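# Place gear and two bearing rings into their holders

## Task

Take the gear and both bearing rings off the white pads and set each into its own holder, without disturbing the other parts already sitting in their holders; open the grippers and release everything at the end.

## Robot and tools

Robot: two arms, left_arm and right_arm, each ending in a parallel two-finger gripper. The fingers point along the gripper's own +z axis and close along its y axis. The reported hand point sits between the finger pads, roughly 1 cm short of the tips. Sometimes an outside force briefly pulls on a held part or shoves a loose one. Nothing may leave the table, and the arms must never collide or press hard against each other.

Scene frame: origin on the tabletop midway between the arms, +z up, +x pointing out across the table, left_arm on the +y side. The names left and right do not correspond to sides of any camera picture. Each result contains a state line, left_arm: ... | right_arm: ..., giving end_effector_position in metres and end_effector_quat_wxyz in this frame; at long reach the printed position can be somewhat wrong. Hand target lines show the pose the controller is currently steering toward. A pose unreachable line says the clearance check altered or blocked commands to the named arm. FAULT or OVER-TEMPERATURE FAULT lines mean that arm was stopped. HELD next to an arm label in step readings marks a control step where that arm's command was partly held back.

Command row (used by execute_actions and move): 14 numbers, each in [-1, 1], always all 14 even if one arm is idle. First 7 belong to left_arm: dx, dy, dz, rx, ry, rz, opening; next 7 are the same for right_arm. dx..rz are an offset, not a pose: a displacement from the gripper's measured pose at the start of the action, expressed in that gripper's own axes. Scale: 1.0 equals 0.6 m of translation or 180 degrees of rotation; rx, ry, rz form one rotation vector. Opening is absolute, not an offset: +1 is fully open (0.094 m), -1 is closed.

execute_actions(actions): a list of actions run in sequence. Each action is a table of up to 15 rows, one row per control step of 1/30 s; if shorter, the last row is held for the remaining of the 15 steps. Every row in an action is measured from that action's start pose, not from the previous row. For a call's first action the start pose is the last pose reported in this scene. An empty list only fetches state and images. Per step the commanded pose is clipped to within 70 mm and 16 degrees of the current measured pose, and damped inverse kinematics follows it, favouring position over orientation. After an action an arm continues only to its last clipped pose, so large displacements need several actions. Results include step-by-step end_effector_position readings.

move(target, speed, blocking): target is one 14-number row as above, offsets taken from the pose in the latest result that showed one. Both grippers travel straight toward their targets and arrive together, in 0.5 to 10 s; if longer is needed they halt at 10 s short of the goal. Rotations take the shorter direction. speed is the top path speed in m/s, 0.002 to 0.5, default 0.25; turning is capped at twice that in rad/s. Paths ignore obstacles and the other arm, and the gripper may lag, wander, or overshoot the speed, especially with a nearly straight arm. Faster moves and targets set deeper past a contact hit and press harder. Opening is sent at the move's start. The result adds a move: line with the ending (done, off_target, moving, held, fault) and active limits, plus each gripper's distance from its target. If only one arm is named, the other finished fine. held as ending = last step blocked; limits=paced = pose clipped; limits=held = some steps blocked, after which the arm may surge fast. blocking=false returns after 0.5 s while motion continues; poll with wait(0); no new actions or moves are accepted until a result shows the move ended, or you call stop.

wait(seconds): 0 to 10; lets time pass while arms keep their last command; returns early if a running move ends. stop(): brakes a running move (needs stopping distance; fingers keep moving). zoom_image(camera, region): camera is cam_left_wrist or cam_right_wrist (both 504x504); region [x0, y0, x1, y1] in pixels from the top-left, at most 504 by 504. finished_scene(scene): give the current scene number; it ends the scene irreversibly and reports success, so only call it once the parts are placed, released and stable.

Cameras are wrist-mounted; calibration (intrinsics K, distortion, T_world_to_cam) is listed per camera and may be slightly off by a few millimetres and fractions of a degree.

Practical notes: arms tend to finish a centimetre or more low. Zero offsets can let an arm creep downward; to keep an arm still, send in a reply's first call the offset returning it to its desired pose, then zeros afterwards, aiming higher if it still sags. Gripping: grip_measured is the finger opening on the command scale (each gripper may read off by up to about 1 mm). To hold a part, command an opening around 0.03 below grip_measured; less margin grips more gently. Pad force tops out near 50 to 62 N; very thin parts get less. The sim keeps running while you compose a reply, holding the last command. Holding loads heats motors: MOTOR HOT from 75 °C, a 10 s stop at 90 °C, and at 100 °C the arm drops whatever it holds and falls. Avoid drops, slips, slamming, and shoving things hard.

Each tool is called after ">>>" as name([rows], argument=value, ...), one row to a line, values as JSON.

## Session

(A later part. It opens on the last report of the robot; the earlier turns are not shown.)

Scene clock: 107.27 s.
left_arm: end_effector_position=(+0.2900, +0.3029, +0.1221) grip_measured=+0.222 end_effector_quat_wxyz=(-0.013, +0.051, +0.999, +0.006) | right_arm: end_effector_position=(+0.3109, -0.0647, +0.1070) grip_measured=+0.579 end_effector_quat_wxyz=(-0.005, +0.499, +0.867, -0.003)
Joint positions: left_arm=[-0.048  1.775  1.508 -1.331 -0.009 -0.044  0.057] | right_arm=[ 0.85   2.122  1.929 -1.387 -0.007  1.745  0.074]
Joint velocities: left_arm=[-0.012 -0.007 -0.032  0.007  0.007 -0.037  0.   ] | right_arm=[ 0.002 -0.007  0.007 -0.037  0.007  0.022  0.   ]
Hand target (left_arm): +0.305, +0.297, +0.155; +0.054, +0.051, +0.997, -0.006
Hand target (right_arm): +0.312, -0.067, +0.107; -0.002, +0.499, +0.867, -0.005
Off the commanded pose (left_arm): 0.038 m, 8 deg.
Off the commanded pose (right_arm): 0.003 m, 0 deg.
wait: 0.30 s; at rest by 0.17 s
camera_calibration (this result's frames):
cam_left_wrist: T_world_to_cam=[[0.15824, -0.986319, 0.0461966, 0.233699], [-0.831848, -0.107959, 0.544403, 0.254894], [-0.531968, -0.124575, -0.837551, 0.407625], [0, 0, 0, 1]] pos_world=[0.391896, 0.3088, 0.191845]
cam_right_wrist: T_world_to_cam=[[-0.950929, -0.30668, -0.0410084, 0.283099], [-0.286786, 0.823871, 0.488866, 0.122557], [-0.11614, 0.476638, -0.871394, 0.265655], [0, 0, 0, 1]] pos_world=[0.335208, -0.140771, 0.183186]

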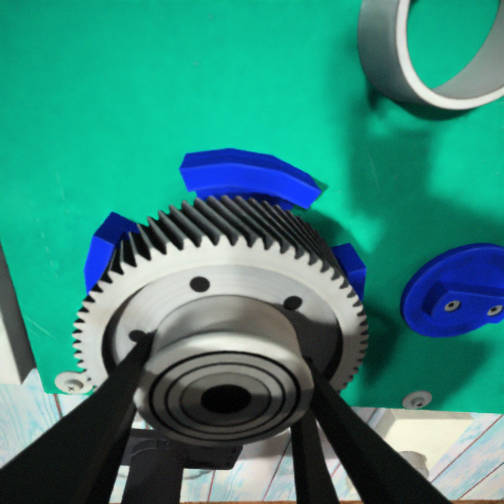

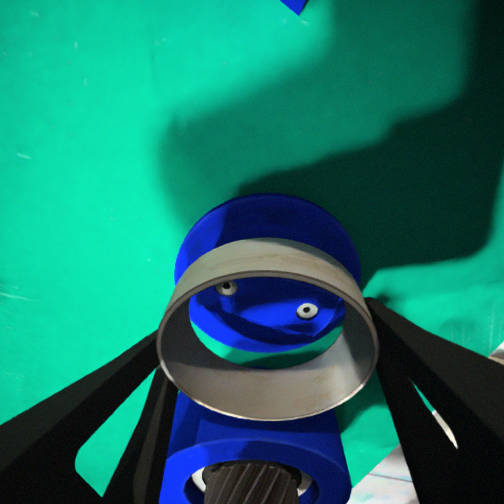

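>>> execute_actions([
  [[-0.0294,-0.0073,-0.0562,0.0048,-0.044,0,0.19,-0.005,0,0,0,-0.002,0,0.54],[-0.0306,-0.0073,-0.0562,0.0048,-0.045,0,0.19,-0.005,0,0,0,-0.002,0,0.54],[-0.0318,-0.0073,-0.0562,0.0048,-0.046,0,0.19,-0.005,0,0,0,-0.002,0,0.54],[-0.033,-0.0073,-0.055,0.0048,-0.0468,0,0.19,-0.005,0,0,0,-0.002,0,0.54],[-0.033,-0.0073,-0.0535,0.0048,-0.0468,0,0.19,-0.005,0,0,0,-0.002,0,0.54],[-0.033,-0.0073,-0.052,0.0048,-0.0468,0,0.19,-0.005,0,0,0,-0.002,0,0.54],[-0.033,-0.0073,-0.0505,0.0048,-0.0468,0,0.19,-0.005,0,0,0,-0.002,0,0.54],[-0.033,-0.0073,-0.049,0.0048,-0.0468,0,0.19,-0.005,0,0,0,-0.002,0,0.54],[-0.033,-0.0073,-0.0475,0.0048,-0.0468,0,0.19,-0.005,0,0,0,-0.002,0,0.54],[-0.033,-0.0073,-0.046,0.0048,-0.0468,0,0.19,-0.005,0,0,0,-0.002,0,0.54]],
])

Scene clock: 112.90 s.
left_arm: end_effector_position=(+0.2909, +0.3028, +0.1212) grip_measured=+0.222 end_effector_quat_wxyz=(-0.011, +0.049, +0.999, +0.006) | right_arm: end_effector_position=(+0.3109, -0.0647, +0.1070) grip_measured=+0.579 end_effector_quat_wxyz=(-0.005, +0.499, +0.867, -0.003)
Joint positions: left_arm=[-0.048  1.775  1.505 -1.324 -0.009 -0.048  0.057] | right_arm=[ 0.85   2.122  1.929 -1.387 -0.007  1.745  0.074]
Joint velocities: left_arm=[-0.022 -0.027  0.022  0.007  0.037 -0.007  0.001] | right_arm=[ 0.012  0.017  0.007  0.081 -0.022  0.007 -0.   ]
Hand target (left_arm): +0.308, +0.297, +0.150; +0.060, +0.050, +0.997, -0.006
Hand target (right_arm): +0.312, -0.067, +0.107; -0.002, +0.499, +0.867, -0.005
Off the commanded pose (left_arm): 0.034 m, 8 deg.
Off the commanded pose (right_arm): 0.003 m, 0 deg.
Step readings (end_effector_position):
0: left_arm (+0.2900, +0.3029, +0.1221) | right_arm (+0.3109, -0.0647, +0.1070)
1: left_arm (+0.2900, +0.3029, +0.1221) | right_arm (+0.3109, -0.0647, +0.1070)
2: left_arm (+0.2901, +0.3029, +0.1221) | right_arm (+0.3109, -0.0647, +0.1070)
4: left_arm (+0.2901, +0.3029, +0.1221) | right_arm (+0.3109, -0.0647, +0.1070)
8: left_arm (+0.2905, +0.3028, +0.1215) | right_arm (+0.3109, -0.0647, +0.1070)
15: end_effector_position above
camera_calibration (this result's frames):
cam_left_wrist: T_world_to_cam=[[0.161446, -0.985749, 0.047272, 0.232228], [-0.833546, -0.110561, 0.541274, 0.257786], [-0.528334, -0.12679, -0.839516, 0.407201], [0, 0, 0, 1]] pos_world=[0.392522, 0.309049, 0.191341]
cam_right_wrist: T_world_to_cam=[[-0.950929, -0.30668, -0.0410084, 0.283099], [-0.286786, 0.823871, 0.488866, 0.122557], [-0.11614, 0.476638, -0.871394, 0.265655], [0, 0, 0, 1]] pos_world=[0.335208, -0.140771, 0.183186]

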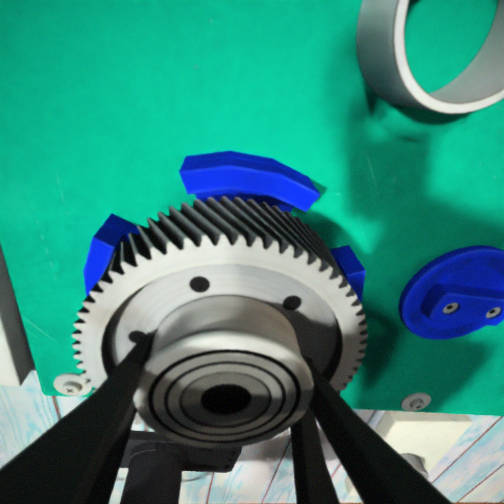

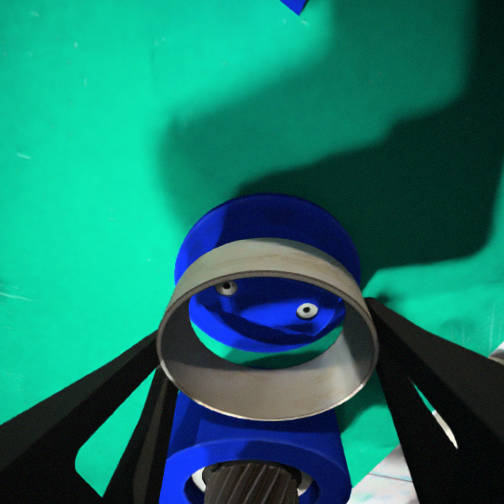

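>>> zoom_image(camera="cam_left_wrist", region=[70, 140, 380, 320])

>>> zoom_image(camera="cam_left_wrist", region=[290, 170, 390, 320])

>>> zoom_image(camera="cam_left_wrist", region=[70, 170, 210, 310])

Region (70, 140, 380, 320) of cam_left_wrist's 504x504 image, scaled by 1.626, with more detail than that image has; it fills the top 293 rows of this view, and the rest is white.

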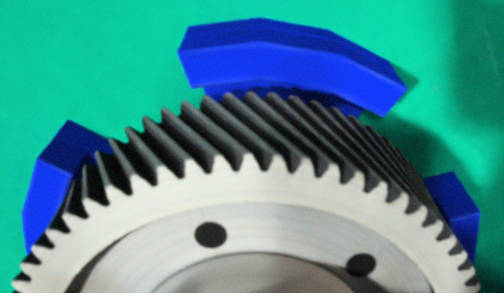

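Region (290, 170, 390, 320) of cam_left_wrist's 504x504 image, scaled by 3.360, with more detail than that image has.

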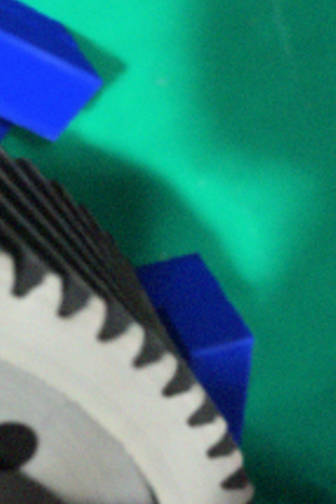

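Region (70, 170, 210, 310) of cam_left_wrist's 504x504 image, scaled by 3.600, with more detail than that image has.

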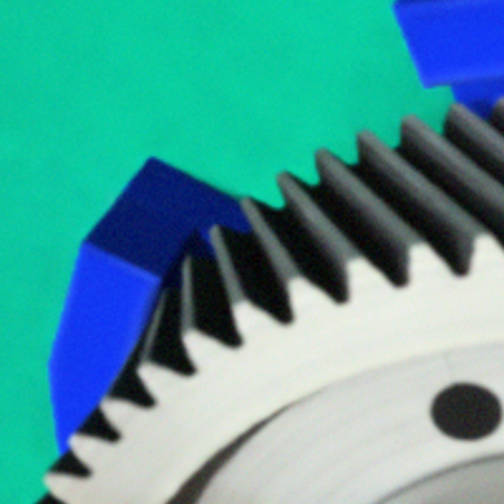

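>>> execute_actions([
  [[-0.0325,-0.0073,-0.048,0.0048,-0.0463,0,0.19,-0.005,0,0,0,-0.002,0,0.54],[-0.0335,-0.0073,-0.0487,0.0048,-0.0471,0,0.19,-0.005,0,0,0,-0.002,0,0.54],[-0.0345,-0.0073,-0.0494,0.0048,-0.0479,0,0.19,-0.005,0,0,0,-0.002,0,0.54],[-0.0355,-0.0073,-0.050,0.0048,-0.0487,0,0.19,-0.005,0,0,0,-0.002,0,0.54],[-0.0365,-0.0073,-0.0505,0.0048,-0.0495,0,0.19,-0.005,0,0,0,-0.002,0,0.54],[-0.0375,-0.0073,-0.051,0.0048,-0.0503,0,0.19,-0.005,0,0,0,-0.002,0,0.54],[-0.0385,-0.0073,-0.0515,0.0048,-0.0511,0,0.19,-0.005,0,0,0,-0.002,0,0.54],[-0.0395,-0.0073,-0.052,0.0048,-0.0519,0,0.19,-0.005,0,0,0,-0.002,0,0.54],[-0.0405,-0.0073,-0.0524,0.0048,-0.0527,0,0.19,-0.005,0,0,0,-0.002,0,0.54],[-0.0415,-0.0073,-0.0524,0.0048,-0.0535,0,0.19,-0.005,0,0,0,-0.002,0,0.54],[-0.042,-0.0073,-0.0524,0.0048,-0.054,0,0.19,-0.005,0,0,0,-0.002,0,0.54]],
])

Scene clock: 118.33 s.
left_arm: end_effector_position=(+0.2915, +0.3027, +0.1212) grip_measured=+0.222 end_effector_quat_wxyz=(-0.010, +0.047, +0.999, +0.006) | right_arm: end_effector_position=(+0.3109, -0.0647, +0.1070) grip_measured=+0.579 end_effector_quat_wxyz=(-0.005, +0.499, +0.867, -0.003)
Joint positions: left_arm=[-0.048  1.775  1.505 -1.321 -0.009 -0.052  0.057] | right_arm=[ 0.85   2.122  1.929 -1.387 -0.007  1.745  0.074]
Joint velocities: left_arm=[-0.007  0.007  0.002 -0.081 -0.007 -0.066 -0.   ] | right_arm=[ 0.007  0.002  0.002  0.037 -0.007 -0.037 -0.   ]
Hand target (left_arm): +0.313, +0.297, +0.153; +0.073, +0.048, +0.996, -0.006
Hand target (right_arm): +0.312, -0.067, +0.107; -0.002, +0.499, +0.867, -0.005
Off the commanded pose (left_arm): 0.040 m, 10 deg.
Off the commanded pose (right_arm): 0.003 m, 0 deg.
Step readings (end_effector_position):
0: left_arm (+0.2909, +0.3028, +0.1212) | right_arm (+0.3109, -0.0647, +0.1070)
1: left_arm (+0.2909, +0.3028, +0.1212) | right_arm (+0.3109, -0.0647, +0.1070)
2: left_arm (+0.2910, +0.3027, +0.1212) | right_arm (+0.3109, -0.0647, +0.1070)
4: left_arm (+0.2911, +0.3027, +0.1212) | right_arm (+0.3109, -0.0647, +0.1070)
8: left_arm (+0.2912, +0.3027, +0.1212) | right_arm (+0.3109, -0.0647, +0.1070)
15: end_effector_position above
camera_calibration (this result's frames):
cam_left_wrist: T_world_to_cam=[[0.165827, -0.984986, 0.0480032, 0.230432], [-0.834489, -0.114219, 0.539056, 0.259982], [-0.52548, -0.129448, -0.840901, 0.407664], [0, 0, 0, 1]] pos_world=[0.392959, 0.309438, 0.191598]
cam_right_wrist: T_world_to_cam=[[-0.950929, -0.30668, -0.0410084, 0.283099], [-0.286786, 0.823871, 0.488866, 0.122557], [-0.11614, 0.476638, -0.871394, 0.265655], [0, 0, 0, 1]] pos_world=[0.335208, -0.140771, 0.183186]

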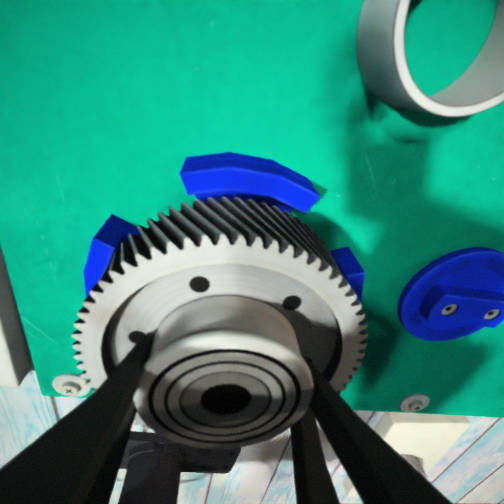

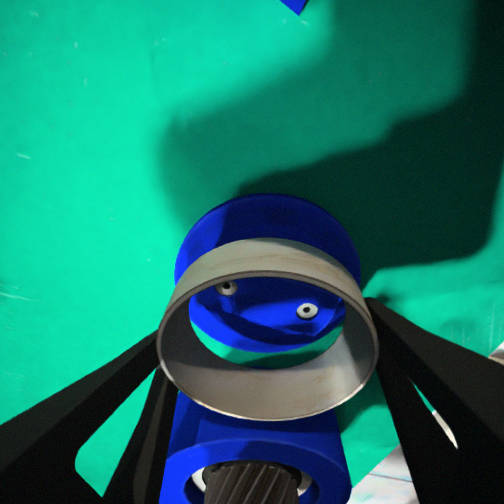

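>>> execute_actions([
  [[-0.041,-0.0073,-0.056,0.0048,-0.053,0,0.19,-0.005,0,0,0,-0.002,0,0.54],[-0.041,-0.0078,-0.060,0.0048,-0.053,0,0.19,-0.005,0,0,0,-0.002,0,0.54],[-0.0413,-0.0083,-0.064,0.0048,-0.0533,0,0.19,-0.005,0,0,0,-0.002,0,0.54],[-0.0416,-0.0088,-0.068,0.0048,-0.0537,0,0.19,-0.005,0,0,0,-0.002,0,0.54],[-0.0419,-0.0093,-0.072,0.0048,-0.0541,0,0.19,-0.005,0,0,0,-0.002,0,0.54],[-0.0422,-0.0098,-0.076,0.0048,-0.0545,0,0.19,-0.005,0,0,0,-0.002,0,0.54],[-0.0432,-0.0102,-0.0771,0.0048,-0.0553,0,0.19,-0.005,0,0,0,-0.002,0,0.54],[-0.0443,-0.0106,-0.0782,0.0048,-0.0562,0,0.19,-0.005,0,0,0,-0.002,0,0.54],[-0.0453,-0.011,-0.0793,0.0048,-0.057,0,0.19,-0.005,0,0,0,-0.002,0,0.54]],
])

Scene clock: 120.40 s.
left_arm: end_effector_position=(+0.2915, +0.3025, +0.1222) grip_measured=+0.222 end_effector_quat_wxyz=(-0.010, +0.044, +0.999, +0.006) | right_arm: end_effector_position=(+0.3109, -0.0647, +0.1070) grip_measured=+0.579 end_effector_quat_wxyz=(-0.005, +0.499, +0.867, -0.003)
Joint positions: left_arm=[-0.049  1.775  1.508 -1.325 -0.01  -0.059  0.057] | right_arm=[ 0.85   2.122  1.929 -1.387 -0.007  1.745  0.074]
Joint velocities: left_arm=[ 0.022 -0.012 -0.007  0.037 -0.007 -0.095 -0.   ] | right_arm=[ 0.002 -0.002 -0.002 -0.007  0.022  0.022  0.   ]
Hand target (left_arm): +0.314, +0.295, +0.168; +0.079, +0.046, +0.996, -0.007
Hand target (right_arm): +0.312, -0.067, +0.107; -0.002, +0.499, +0.867, -0.005
Off the commanded pose (left_arm): 0.054 m, 10 deg.
Off the commanded pose (right_arm): 0.003 m, 0 deg.
Step readings (end_effector_position):
0: left_arm (+0.2915, +0.3027, +0.1212) | right_arm (+0.3109, -0.0647, +0.1070)
1: left_arm (+0.2915, +0.3027, +0.1212) | right_arm (+0.3109, -0.0647, +0.1070)
2: left_arm (+0.2915, +0.3027, +0.1212) | right_arm (+0.3109, -0.0647, +0.1070)
4: left_arm (+0.2915, +0.3025, +0.1212) | right_arm (+0.3109, -0.0647, +0.1070)
8: left_arm (+0.2913, +0.3026, +0.1220) | right_arm (+0.3109, -0.0647, +0.1070)
15: end_effector_position above
camera_calibration (this result's frames):
cam_left_wrist: T_world_to_cam=[[0.171809, -0.984, 0.0471662, 0.228334], [-0.833883, -0.119773, 0.538789, 0.260997], [-0.524519, -0.1319, -0.84112, 0.408954], [0, 0, 0, 1]] pos_world=[0.392916, 0.309882, 0.192588]
cam_right_wrist: T_world_to_cam=[[-0.950929, -0.30668, -0.0410084, 0.283099], [-0.286786, 0.823871, 0.488866, 0.122557], [-0.11614, 0.476638, -0.871394, 0.265655], [0, 0, 0, 1]] pos_world=[0.335208, -0.140771, 0.183186]

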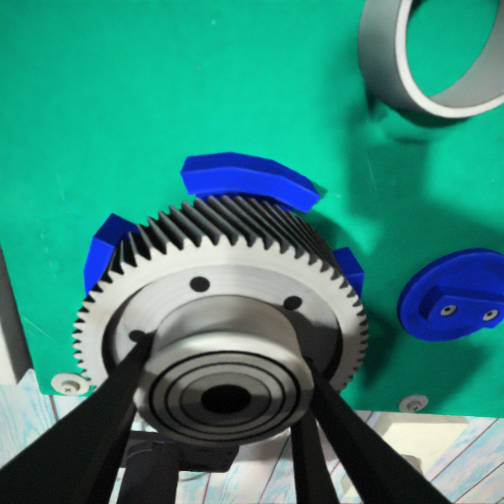

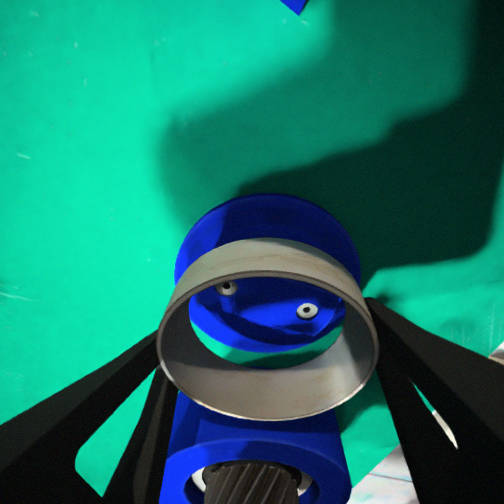

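>>> execute_actions([
  [[-0.046,-0.0107,-0.0784,0.0048,-0.0576,0.002,0.19,-0.005,0,0,0,-0.002,0,0.54],[-0.0468,-0.011,-0.0792,0.0048,-0.0582,0.002,0.19,-0.005,0,0,0,-0.002,0,0.54],[-0.0476,-0.0112,-0.0801,0.0048,-0.0589,0.002,0.19,-0.005,0,0,0,-0.002,0,0.54],[-0.0484,-0.0115,-0.0809,0.0048,-0.0595,0.002,0.19,-0.005,0,0,0,-0.002,0,0.54]],
])

Scene clock: 121.70 s.
left_arm: end_effector_position=(+0.2915, +0.3025, +0.1222) grip_measured=+0.222 end_effector_quat_wxyz=(-0.010, +0.043, +0.999, +0.006) | right_arm: end_effector_position=(+0.3109, -0.0647, +0.1070) grip_measured=+0.579 end_effector_quat_wxyz=(-0.005, +0.499, +0.867, -0.003)
Joint positions: left_arm=[-0.049  1.775  1.508 -1.325 -0.01  -0.06   0.057] | right_arm=[ 0.85   2.122  1.929 -1.387 -0.007  1.745  0.074]
Joint velocities: left_arm=[-0.012  0.002 -0.002  0.051 -0.051  0.022 -0.001] | right_arm=[-0.007 -0.017  0.007 -0.022  0.007 -0.081 -0.   ]
Hand target (left_arm): +0.315, +0.294, +0.170; +0.083, +0.046, +0.995, -0.006
Hand target (right_arm): +0.312, -0.067, +0.107; -0.002, +0.499, +0.867, -0.005
Off the commanded pose (left_arm): 0.057 m, 11 deg.
Off the commanded pose (right_arm): 0.003 m, 0 deg.
Step readings (end_effector_position):
0: left_arm (+0.2915, +0.3025, +0.1222) | right_arm (+0.3109, -0.0647, +0.1070)
1: left_arm (+0.2915, +0.3025, +0.1222) | right_arm (+0.3109, -0.0647, +0.1070)
2: left_arm (+0.2915, +0.3025, +0.1222) | right_arm (+0.3109, -0.0647, +0.1070)
4: left_arm (+0.2915, +0.3025, +0.1222) | right_arm (+0.3109, -0.0647, +0.1070)
8: left_arm (+0.2915, +0.3025, +0.1222) | right_arm (+0.3109, -0.0647, +0.1070)
15: end_effector_position above
camera_calibration (this result's frames):
cam_left_wrist: T_world_to_cam=[[0.172559, -0.98387, 0.0471538, 0.228077], [-0.833797, -0.120416, 0.538779, 0.261168], [-0.52441, -0.132288, -0.841127, 0.409041], [0, 0, 0, 1]] pos_world=[0.392909, 0.309958, 0.192589]
cam_right_wrist: T_world_to_cam=[[-0.950929, -0.30668, -0.0410084, 0.283099], [-0.286786, 0.823871, 0.488866, 0.122557], [-0.11614, 0.476638, -0.871394, 0.265655], [0, 0, 0, 1]] pos_world=[0.335208, -0.140771, 0.183186]

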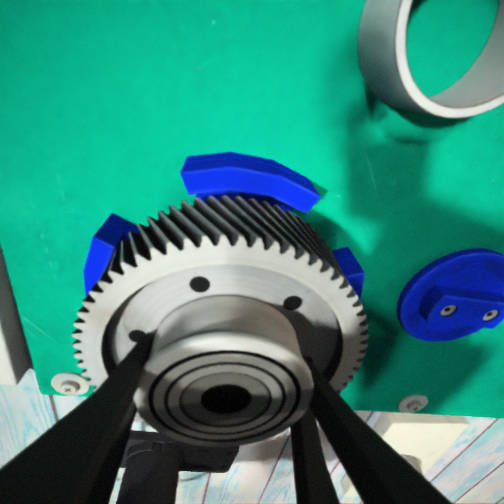

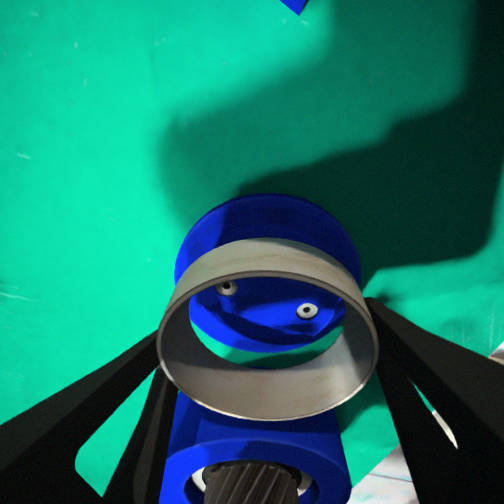

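>>> execute_actions([
  [[-0.0494,-0.0115,-0.0809,0.0048,-0.0603,0.003,0.19,-0.005,0,0,0,-0.002,0,0.54],[-0.0504,-0.0115,-0.0809,0.0048,-0.0611,0.003,0.19,-0.005,0,0,0,-0.002,0,0.54],[-0.0514,-0.0115,-0.0809,0.0048,-0.0619,0.003,0.19,-0.005,0,0,0,-0.002,0,0.54],[-0.0524,-0.0115,-0.0809,0.0048,-0.0627,0.003,0.19,-0.005,0,0,0,-0.002,0,0.54],[-0.0534,-0.0115,-0.0809,0.0048,-0.0635,0.003,0.19,-0.005,0,0,0,-0.002,0,0.54],[-0.0544,-0.0115,-0.0809,0.0048,-0.0643,0.003,0.19,-0.005,0,0,0,-0.002,0,0.54],[-0.0554,-0.0115,-0.0809,0.0048,-0.0651,0.003,0.19,-0.005,0,0,0,-0.002,0,0.54],[-0.0564,-0.0115,-0.0809,0.0048,-0.0659,0.003,0.19,-0.005,0,0,0,-0.002,0,0.54]],
])

Scene clock: 123.37 s.
left_arm: end_effector_position=(+0.2926, +0.3015, +0.1222) grip_measured=+0.222 end_effector_quat_wxyz=(-0.007, +0.044, +0.999, +0.006) | right_arm: end_effector_position=(+0.3109, -0.0647, +0.1070) grip_measured=+0.579 end_effector_quat_wxyz=(-0.005, +0.499, +0.867, -0.003)
Joint positions: left_arm=[-0.052  1.775  1.508 -1.32  -0.01  -0.06   0.057] | right_arm=[ 0.85   2.122  1.929 -1.387 -0.007  1.745  0.074]
Joint velocities: left_arm=[-0.007 -0.007  0.002  0.095  0.066  0.007  0.   ] | right_arm=[ 0.002 -0.027 -0.002 -0.066  0.037  0.037 -0.002]
Hand target (left_arm): +0.320, +0.294, +0.171; +0.093, +0.047, +0.995, -0.006
Hand target (right_arm): +0.312, -0.067, +0.107; -0.002, +0.499, +0.867, -0.005
Off the commanded pose (left_arm): 0.059 m, 12 deg.
Off the commanded pose (right_arm): 0.003 m, 0 deg.
Step readings (end_effector_position):
0: left_arm (+0.2915, +0.3025, +0.1222) | right_arm (+0.3109, -0.0647, +0.1070)
1: left_arm (+0.2915, +0.3025, +0.1222) | right_arm (+0.3109, -0.0647, +0.1070)
2: left_arm (+0.2915, +0.3025, +0.1222) | right_arm (+0.3109, -0.0647, +0.1070)
4: left_arm (+0.2916, +0.3025, +0.1222) | right_arm (+0.3109, -0.0647, +0.1070)
8: left_arm (+0.2924, +0.3022, +0.1222) | right_arm (+0.3109, -0.0647, +0.1070)
15: end_effector_position above
camera_calibration (this result's frames):
cam_left_wrist: T_world_to_cam=[[0.169696, -0.984292, 0.0487095, 0.22765], [-0.836748, -0.117795, 0.534768, 0.262538], [-0.52063, -0.131506, -0.843594, 0.408422], [0, 0, 0, 1]] pos_world=[0.393683, 0.308709, 0.193057]
cam_right_wrist: T_world_to_cam=[[-0.950929, -0.30668, -0.0410084, 0.283099], [-0.286786, 0.823871, 0.488866, 0.122557], [-0.11614, 0.476638, -0.871394, 0.265655], [0, 0, 0, 1]] pos_world=[0.335208, -0.140771, 0.183186]

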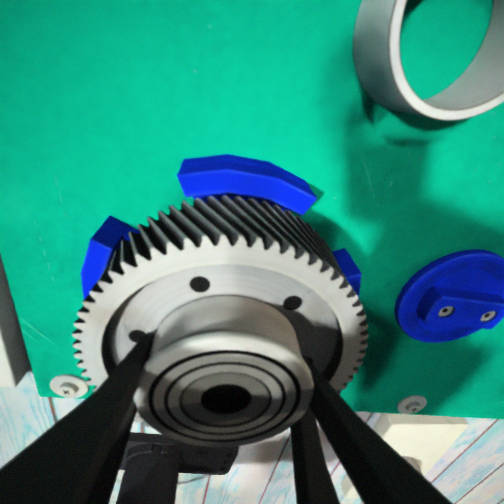

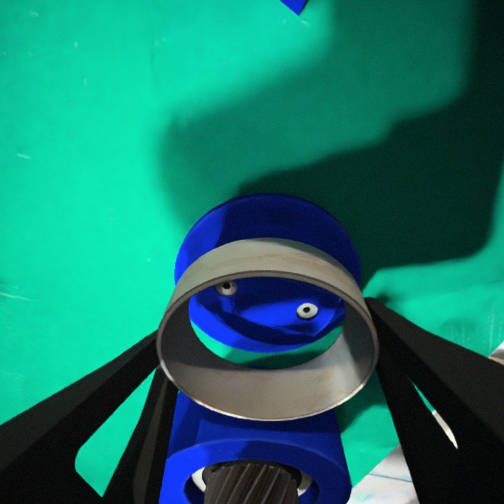

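>>> zoom_image(camera="cam_left_wrist", region=[70, 150, 230, 310])

>>> zoom_image(camera="cam_left_wrist", region=[220, 150, 380, 310])

Region (70, 150, 230, 310) of cam_left_wrist's 504x504 image, scaled by 3.150, with more detail than that image has.

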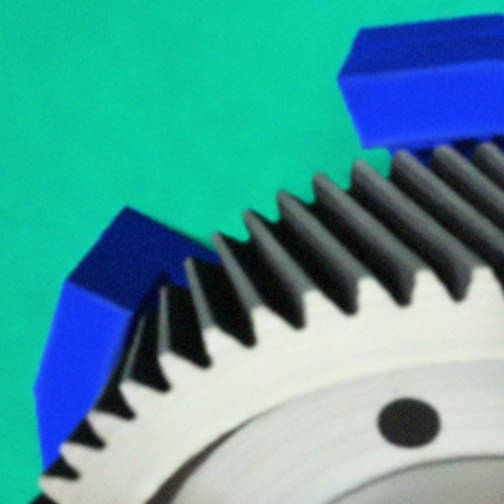

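Region (220, 150, 380, 310) of cam_left_wrist's 504x504 image, scaled by 3.150, with more detail than that image has.

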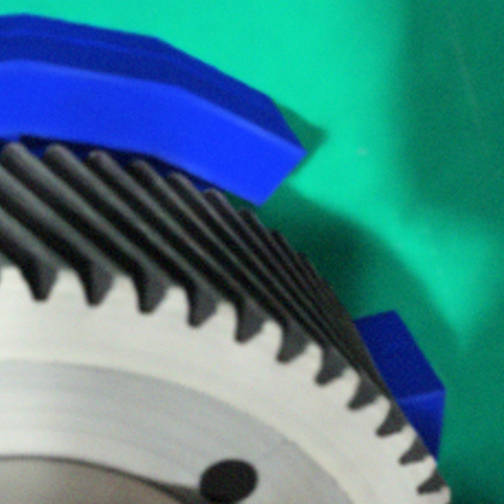

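>>> execute_actions([
  [[-0.0497,-0.008,-0.076,0.0048,-0.0604,0.002,0.19,-0.005,0,0,0,-0.002,0,0.54],[-0.045,-0.0065,-0.071,0.0048,-0.0566,0.001,0.19,-0.005,0,0,0,-0.002,0,0.54],[-0.0404,-0.005,-0.0661,0.0048,-0.0527,0,0.19,-0.005,0,0,0,-0.002,0,0.54],[-0.0357,-0.004,-0.0611,0.0048,-0.0489,0,0.19,-0.005,0,0,0,-0.002,0,0.54],[-0.031,-0.003,-0.0562,0.0048,-0.045,0,0.19,-0.005,0,0,0,-0.002,0,0.54],[-0.0314,-0.003,-0.054,0.0048,-0.0453,0,0.19,-0.005,0,0,0,-0.002,0,0.54],[-0.0318,-0.003,-0.052,0.0048,-0.0456,0,0.19,-0.005,0,0,0,-0.002,0,0.54],[-0.0322,-0.003,-0.050,0.0048,-0.0459,0,0.19,-0.005,0,0,0,-0.002,0,0.54],[-0.0326,-0.003,-0.048,0.0048,-0.0462,0,0.19,-0.005,0,0,0,-0.002,0,0.54],[-0.033,-0.003,-0.046,0.0048,-0.0465,0,0.19,-0.005,0,0,0,-0.002,0,0.54],[-0.0334,-0.003,-0.044,0.0048,-0.0468,0,0.19,-0.005,0,0,0,-0.002,0,0.54],[-0.0337,-0.003,-0.042,0.0048,-0.0471,0,0.19,-0.005,0,0,0,-0.002,0,0.54],[-0.034,-0.003,-0.040,0.0048,-0.0474,0,0.19,-0.005,0,0,0,-0.002,0,0.54]],
])

Scene clock: 125.77 s.
left_arm: end_effector_position=(+0.2904, +0.3018, +0.1099) grip_measured=+0.222 end_effector_quat_wxyz=(-0.010, +0.044, +0.999, +0.006) | right_arm: end_effector_position=(+0.3109, -0.0647, +0.1070) grip_measured=+0.579 end_effector_quat_wxyz=(-0.005, +0.499, +0.867, -0.003)
Joint positions: left_arm=[-0.052  1.775  1.46  -1.278 -0.01  -0.06   0.057] | right_arm=[ 0.85   2.122  1.929 -1.387 -0.007  1.745  0.074]
Joint velocities: left_arm=[-0.002  0.007 -0.11   0.037 -0.037 -0.022  0.001] | right_arm=[ 0.002 -0.017 -0.007 -0.037 -0.081  0.022 -0.001]
Hand target (left_arm): +0.310, +0.298, +0.146; +0.067, +0.044, +0.997, -0.005
Hand target (right_arm): +0.312, -0.067, +0.107; -0.002, +0.499, +0.867, -0.005
Off the commanded pose (left_arm): 0.043 m, 9 deg.
Off the commanded pose (right_arm): 0.003 m, 0 deg.
Step readings (end_effector_position):
0: left_arm (+0.2926, +0.3015, +0.1222) | right_arm (+0.3109, -0.0647, +0.1070)
1: left_arm (+0.2926, +0.3015, +0.1222) | right_arm (+0.3109, -0.0647, +0.1070)
2: left_arm (+0.2926, +0.3015, +0.1222) | right_arm (+0.3109, -0.0647, +0.1070)
4: left_arm (+0.2926, +0.3015, +0.1222) | right_arm (+0.3109, -0.0647, +0.1070)
8: left_arm (+0.2919, +0.3016, +0.1193) | right_arm (+0.3109, -0.0647, +0.1070)
15: end_effector_position above
camera_calibration (this result's frames):
cam_left_wrist: T_world_to_cam=[[0.170002, -0.984338, 0.0466749, 0.229097], [-0.833302, -0.118311, 0.54001, 0.265867], [-0.52603, -0.130697, -0.840363, 0.397935], [0, 0, 0, 1]] pos_world=[0.391926, 0.308972, 0.180146]
cam_right_wrist: T_world_to_cam=[[-0.950929, -0.30668, -0.0410084, 0.283099], [-0.286786, 0.823871, 0.488866, 0.122557], [-0.11614, 0.476638, -0.871394, 0.265655], [0, 0, 0, 1]] pos_world=[0.335208, -0.140771, 0.183186]

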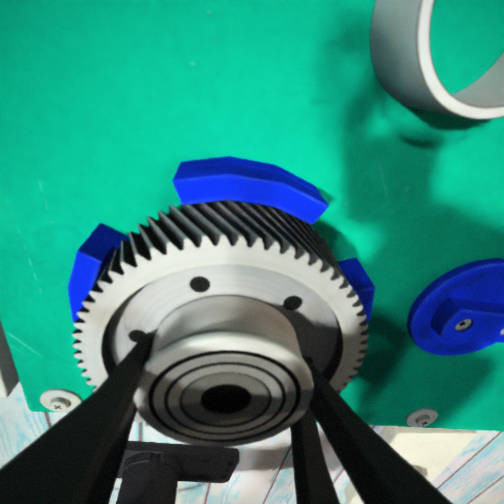

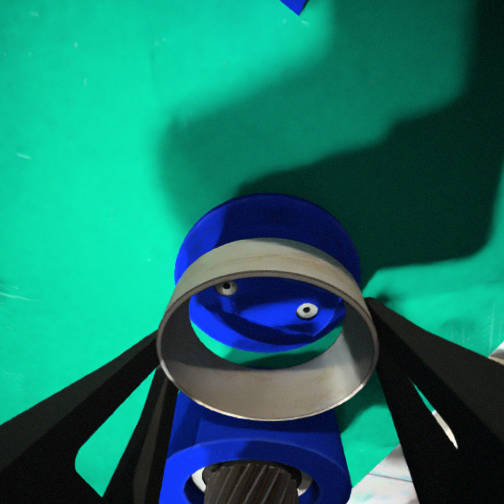

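>>> execute_actions(actions=[])

Scene clock: 127.90 s.
left_arm: end_effector_position=(+0.2916, +0.3017, +0.1086) grip_measured=+0.222 end_effector_quat_wxyz=(-0.008, +0.044, +0.999, +0.006) | right_arm: end_effector_position=(+0.3109, -0.0647, +0.1070) grip_measured=+0.579 end_effector_quat_wxyz=(-0.005, +0.499, +0.867, -0.003)
Joint positions: left_arm=[-0.052  1.775  1.455 -1.268 -0.01  -0.06   0.057] | right_arm=[ 0.85   2.122  1.929 -1.387 -0.007  1.745  0.074]
Joint velocities: left_arm=[ 0.012 -0.002  0.007 -0.051 -0.022 -0.037  0.001] | right_arm=[ 0.002 -0.012  0.007  0.007 -0.081  0.11   0.   ]
Hand target (left_arm): +0.310, +0.298, +0.146; +0.066, +0.044, +0.997, -0.005
Hand target (right_arm): +0.312, -0.067, +0.107; -0.002, +0.499, +0.867, -0.005
Off the commanded pose (left_arm): 0.043 m, 9 deg.
Off the commanded pose (right_arm): 0.003 m, 0 deg.
camera_calibration (this result's frames):
cam_left_wrist: T_world_to_cam=[[0.16977, -0.984303, 0.0482309, 0.228688], [-0.83594, -0.117916, 0.536003, 0.268555], [-0.521902, -0.131315, -0.842837, 0.396686], [0, 0, 0, 1]] pos_world=[0.392704, 0.308856, 0.179366]
cam_right_wrist: T_world_to_cam=[[-0.950929, -0.30668, -0.0410084, 0.283099], [-0.286786, 0.823871, 0.488866, 0.122557], [-0.11614, 0.476638, -0.871394, 0.265655], [0, 0, 0, 1]] pos_world=[0.335208, -0.140771, 0.183186]

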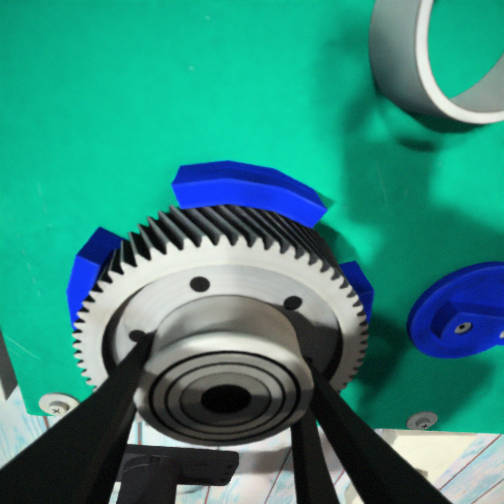

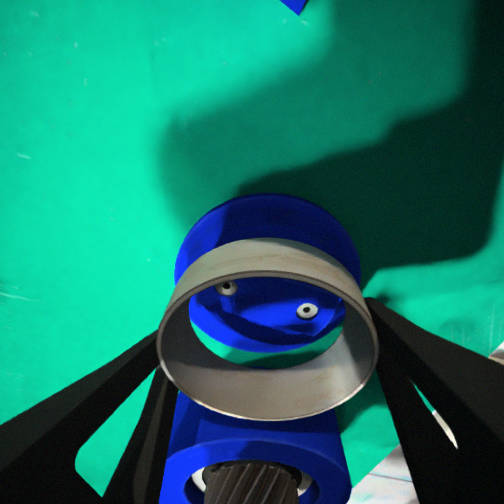

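>>> zoom_image(camera="cam_right_wrist", region=[140, 180, 400, 440])

>>> zoom_image(camera="cam_left_wrist", region=[50, 140, 400, 490])

Region (140, 180, 400, 440) of cam_right_wrist's 504x504 image, scaled by 1.938, with more detail than that image has.

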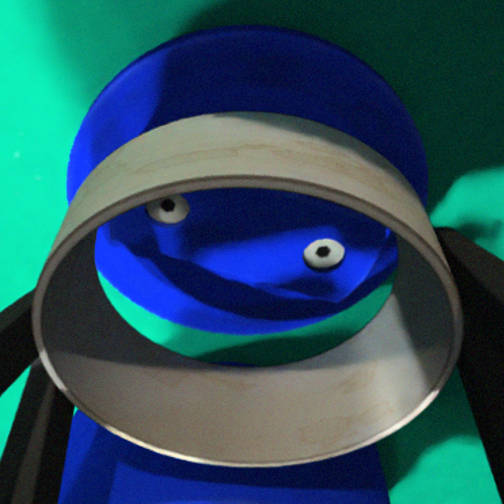

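Region (50, 140, 400, 490) of cam_left_wrist's 504x504 image, scaled by 1.440, with more detail than that image has.

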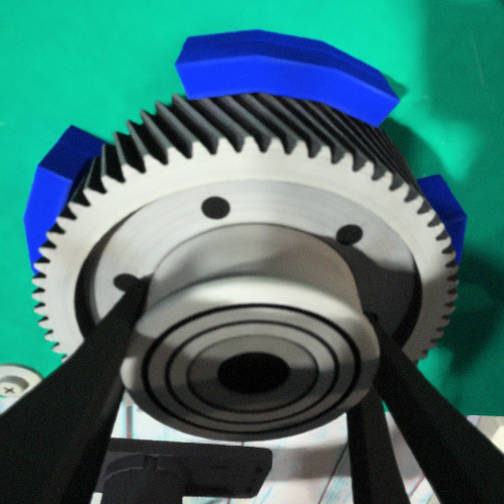

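>>> execute_actions([
  [[-0.034,-0.003,-0.060,0.0047,-0.047,0,0.19,-0.0053,0,0.001,0,-0.002,0,0.54],[-0.033,-0.003,-0.058,0.0046,-0.046,0,0.19,-0.0056,0,0.0015,0,-0.002,0,0.54],[-0.032,-0.003,-0.056,0.0045,-0.044,0,0.19,-0.0059,0,0.002,0,-0.002,0,0.54],[-0.031,-0.003,-0.054,0.0043,-0.043,0,0.19,-0.0062,0,0.0025,0,-0.002,0,0.54],[-0.030,-0.003,-0.052,0.0042,-0.041,0,0.19,-0.0065,0,0.003,0,-0.002,0,0.54],[-0.029,-0.003,-0.050,0.004,-0.040,0,0.19,-0.0068,0,0.0035,0,-0.002,0,0.54],[-0.028,-0.003,-0.048,0.0039,-0.038,0,0.19,-0.0071,0,0.004,0,-0.002,0,0.54],[-0.027,-0.002,-0.046,0.0037,-0.037,0,0.19,-0.0074,0,0.0045,0,-0.002,0,0.54],[-0.026,-0.002,-0.044,0.0036,-0.035,0,0.19,-0.0077,0,0.005,0,-0.002,0,0.54],[-0.025,-0.002,-0.042,0.0034,-0.034,0,0.19,-0.008,0,0.0055,0,-0.002,0,0.54],[-0.024,-0.002,-0.040,0.0033,-0.032,0,0.19,-0.008,0,0.006,0,-0.002,0,0.54],[-0.023,-0.002,-0.038,0.0031,-0.031,0,0.19,-0.008,0,0.0065,0,-0.002,0,0.54],[-0.022,-0.002,-0.036,0.003,-0.029,0,0.19,-0.008,0,0.007,0,-0.002,0,0.54],[-0.021,-0.002,-0.035,0.003,-0.028,0,0.19,-0.008,0,0.007,0,-0.002,0,0.54],[-0.020,-0.002,-0.034,0.003,-0.027,0,0.19,-0.008,0,0.007,0,-0.002,0,0.54]],
])

Scene clock: 135.97 s.
left_arm: end_effector_position=(+0.2914, +0.3017, +0.1078) grip_measured=+0.222 end_effector_quat_wxyz=(-0.008, +0.044, +0.999, +0.006) | right_arm: end_effector_position=(+0.3125, -0.0634, +0.1069) grip_measured=+0.579 end_effector_quat_wxyz=(-0.004, +0.497, +0.868, +0.001)
Joint positions: left_arm=[-0.052  1.775  1.451 -1.265 -0.01  -0.06   0.057] | right_arm=[ 0.85   2.122  1.929 -1.379 -0.007  1.741  0.074]
Joint velocities: left_arm=[-0.007 -0.007  0.012 -0.037  0.007  0.007  0.   ] | right_arm=[-0.007 -0.012 -0.017  0.11   0.007 -0.066  0.   ]
Hand target (left_arm): +0.303, +0.300, +0.129; +0.034, +0.044, +0.998, -0.001
Hand target (right_arm): +0.313, -0.069, +0.103; -0.002, +0.499, +0.867, -0.005
Off the commanded pose (left_arm): 0.025 m, 5 deg.
Off the commanded pose (right_arm): 0.007 m, 1 deg.
Step readings (end_effector_position):
0: left_arm (+0.2916, +0.3017, +0.1086) | right_arm (+0.3109, -0.0647, +0.1070)
1: left_arm (+0.2916, +0.3017, +0.1086) | right_arm (+0.3109, -0.0647, +0.1070)
2: left_arm (+0.2915, +0.3017, +0.1083) | right_arm (+0.3109, -0.0647, +0.1070)
4: left_arm (+0.2915, +0.3017, +0.1080) | right_arm (+0.3109, -0.0647, +0.1070)
8: left_arm (+0.2914, +0.3017, +0.1078) | right_arm (+0.3112, -0.0645, +0.1070)
15: end_effector_position above
camera_calibration (this result's frames):
cam_left_wrist: T_world_to_cam=[[0.169788, -0.984306, 0.0481113, 0.22879], [-0.835738, -0.117946, 0.536312, 0.2688], [-0.52222, -0.131268, -0.842647, 0.395936], [0, 0, 0, 1]] pos_world=[0.392567, 0.308877, 0.178466]
cam_right_wrist: T_world_to_cam=[[-0.949582, -0.309698, -0.048788, 0.285248], [-0.292756, 0.820209, 0.491478, 0.123266], [-0.112193, 0.480982, -0.869522, 0.26403], [0, 0, 0, 1]] pos_world=[0.336576, -0.139757, 0.182914]

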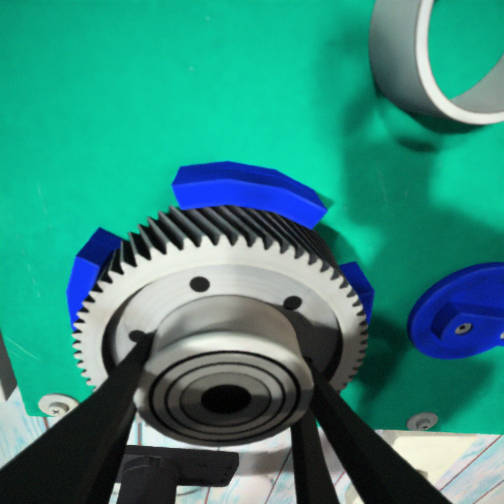

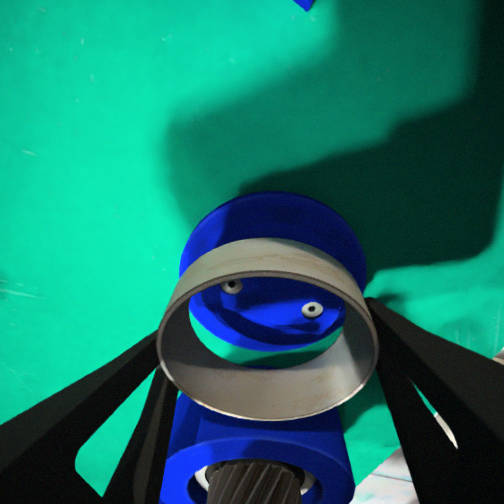

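>>> execute_actions([
  [[-0.019,-0.002,-0.033,0.003,-0.026,0,0.19,-0.0088,-0.0054,0.007,0.0054,-0.0027,0,0.54],[-0.018,-0.002,-0.031,0.0028,-0.024,0,0.19,-0.0091,-0.0059,0.0076,0.0058,-0.0028,0,0.54],[-0.017,-0.002,-0.029,0.0026,-0.023,0,0.19,-0.0095,-0.0064,0.0082,0.0063,-0.0028,0,0.54],[-0.016,-0.002,-0.027,0.0024,-0.021,0,0.19,-0.0098,-0.0069,0.0088,0.0067,-0.0029,0,0.54],[-0.015,-0.001,-0.025,0.0022,-0.020,0,0.19,-0.0102,-0.0074,0.0094,0.0072,-0.0029,0,0.54],[-0.014,-0.001,-0.023,0.002,-0.018,0,0.19,-0.0105,-0.0079,0.01,0.0076,-0.003,0,0.54],[-0.013,-0.001,-0.021,0.0018,-0.017,0,0.19,-0.0109,-0.0084,0.0106,0.0081,-0.0031,0,0.54],[-0.012,-0.001,-0.019,0.0016,-0.015,0,0.19,-0.0112,-0.0089,0.0112,0.0085,-0.0031,0,0.54],[-0.011,-0.001,-0.017,0.0014,-0.014,0,0.19,-0.0116,-0.0094,0.0118,0.009,-0.0032,0,0.54],[-0.010,-0.001,-0.015,0.0012,-0.012,0,0.19,-0.0119,-0.0099,0.0124,0.0094,-0.0033,0,0.54],[-0.008,-0.001,-0.013,0.001,-0.011,0,0.19,-0.0123,-0.0105,0.013,0.0099,-0.0033,0,0.54],[-0.007,0,-0.011,0.0008,-0.009,0,0.19,-0.0126,-0.011,0.0137,0.0104,-0.0034,0,0.54],[-0.006,0,-0.009,0.0006,-0.008,0,0.19,-0.0126,-0.011,0.0137,0.0104,-0.0034,0,0.54],[-0.005,0,-0.007,0.0004,-0.006,0,0.19,-0.0126,-0.011,0.0137,0.0104,-0.0034,0,0.54],[-0.004,0,-0.006,0,-0.005,0,0.19,-0.0126,-0.011,0.0137,0.0104,-0.0034,0,0.54]],
])

>>> wait(seconds=0.4)

Scene clock: 143.23 s.
left_arm: end_effector_position=(+0.2910, +0.3018, +0.1070) grip_measured=+0.222 end_effector_quat_wxyz=(-0.009, +0.044, +0.999, +0.006) | right_arm: end_effector_position=(+0.3097, -0.0663, +0.1020) grip_measured=+0.579 end_effector_quat_wxyz=(-0.006, +0.495, +0.869, -0.007)
Joint positions: left_arm=[-0.052  1.775  1.449 -1.264 -0.01  -0.06   0.057] | right_arm=[ 0.849  2.122  1.91  -1.376 -0.007  1.734  0.074]
Joint velocities: left_arm=[ 0.002 -0.012 -0.007  0.037 -0.037  0.022  0.001] | right_arm=[-0.027  0.007 -0.012  0.007  0.007  0.007 -0.001]
Hand target (left_arm): +0.294, +0.301, +0.111; -0.000, +0.044, +0.999, +0.006
Hand target (right_arm): +0.311, -0.073, +0.099; -0.007, +0.497, +0.867, -0.016
Off the commanded pose (left_arm): 0.005 m, 1 deg.
Off the commanded pose (right_arm): 0.008 m, 1 deg.
Step readings (end_effector_position):
0: left_arm (+0.2914, +0.3017, +0.1078) | right_arm (+0.3130, -0.0629, +0.1069)
1: left_arm (+0.2912, +0.3017, +0.1075) | right_arm (+0.3130, -0.0629, +0.1069)
2: left_arm (+0.2913, +0.3017, +0.1075) | right_arm (+0.3130, -0.0629, +0.1069)
4: left_arm (+0.2913, +0.3017, +0.1075) | right_arm (+0.3130, -0.0629, +0.1069)
8: left_arm (+0.2913, +0.3017, +0.1072) | right_arm (+0.3127, -0.0632, +0.1065)
15: end_effector_position above
camera_calibration (this result's frames):
cam_left_wrist: T_world_to_cam=[[0.169896, -0.984322, 0.0473932, 0.229015], [-0.834522, -0.118129, 0.538162, 0.268377], [-0.524126, -0.130982, -0.841508, 0.395394], [0, 0, 0, 1]] pos_world=[0.392294, 0.308917, 0.177443]
cam_right_wrist: T_world_to_cam=[[-0.94832, -0.315568, -0.0332477, 0.279128], [-0.291181, 0.823787, 0.486403, 0.127564], [-0.126104, 0.470947, -0.873102, 0.264826], [0, 0, 0, 1]] pos_world=[0.335243, -0.141721, 0.178453]

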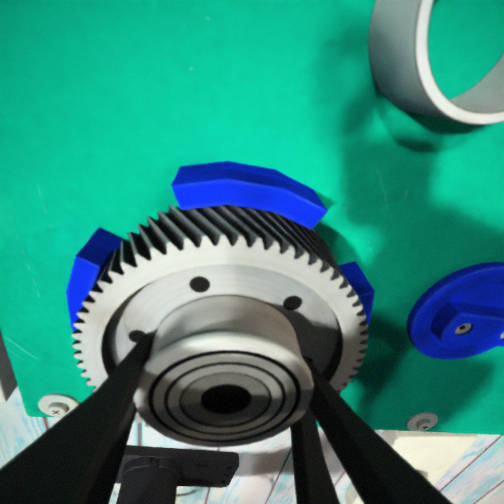

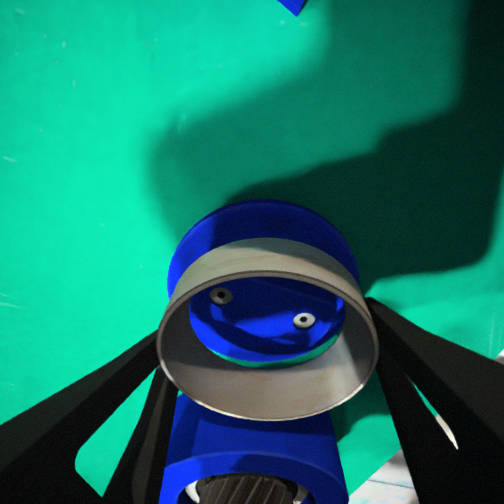

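Scene clock: 143.63 s.
left_arm: end_effector_position=(+0.2910, +0.3018, +0.1070) grip_measured=+0.222 end_effector_quat_wxyz=(-0.009, +0.044, +0.999, +0.006) | right_arm: end_effector_position=(+0.3106, -0.0673, +0.1020) grip_measured=+0.579 end_effector_quat_wxyz=(-0.006, +0.496, +0.868, -0.007)
Joint positions: left_arm=[-0.052  1.775  1.449 -1.264 -0.01  -0.06   0.057] | right_arm=[ 0.846  2.122  1.91  -1.376 -0.007  1.733  0.074]
Joint velocities: left_arm=[-0.007  0.017  0.007 -0.037  0.022  0.066 -0.001] | right_arm=[-0.002  0.012 -0.002  0.066  0.022  0.051 -0.   ]
Hand target (left_arm): +0.294, +0.301, +0.111; -0.000, +0.044, +0.999, +0.006
Hand target (right_arm): +0.310, -0.073, +0.099; -0.007, +0.497, +0.867, -0.016
Off the commanded pose (left_arm): 0.005 m, 1 deg.
Off the commanded pose (right_arm): 0.007 m, 1 deg.
wait: 0.40 s; at rest by 0.17 s
camera_calibration (this result's frames):
cam_left_wrist: T_world_to_cam=[[0.169896, -0.984322, 0.0473932, 0.229015], [-0.834522, -0.118129, 0.538162, 0.268377], [-0.524126, -0.130982, -0.841508, 0.395394], [0, 0, 0, 1]] pos_world=[0.392294, 0.308917, 0.177443]
cam_right_wrist: T_world_to_cam=[[-0.94904, -0.313396, -0.0332478, 0.280018], [-0.289291, 0.824442, 0.486422, 0.128157], [-0.125032, 0.471253, -0.873091, 0.265127], [0, 0, 0, 1]] pos_world=[0.335972, -0.142843, 0.178451]

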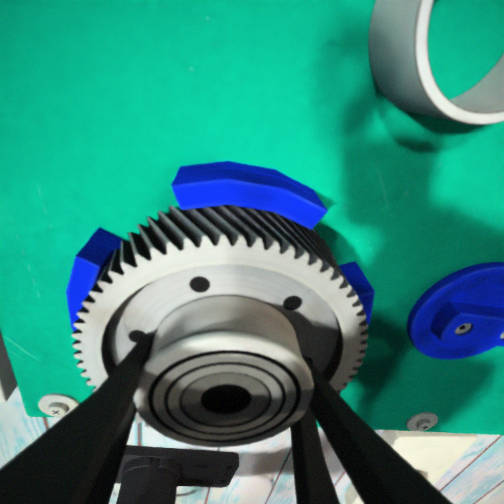

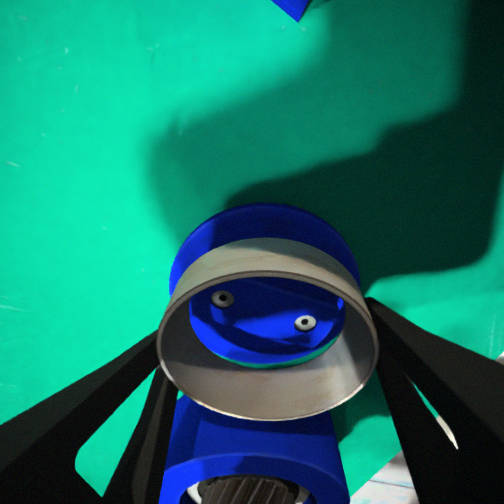

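>>> zoom_image(camera="cam_right_wrist", region=[140, 180, 400, 440])

Region (140, 180, 400, 440) of cam_right_wrist's 504x504 image, scaled by 1.938, with more detail than that image has.

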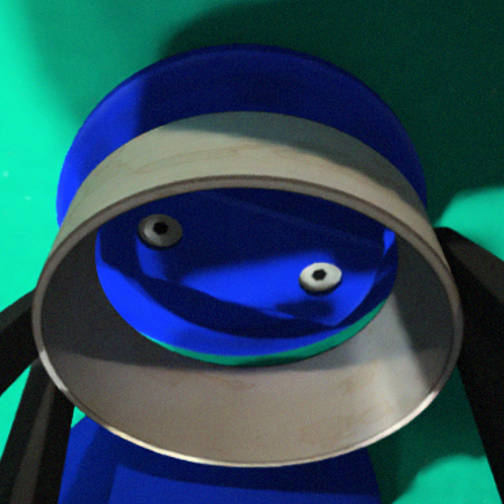

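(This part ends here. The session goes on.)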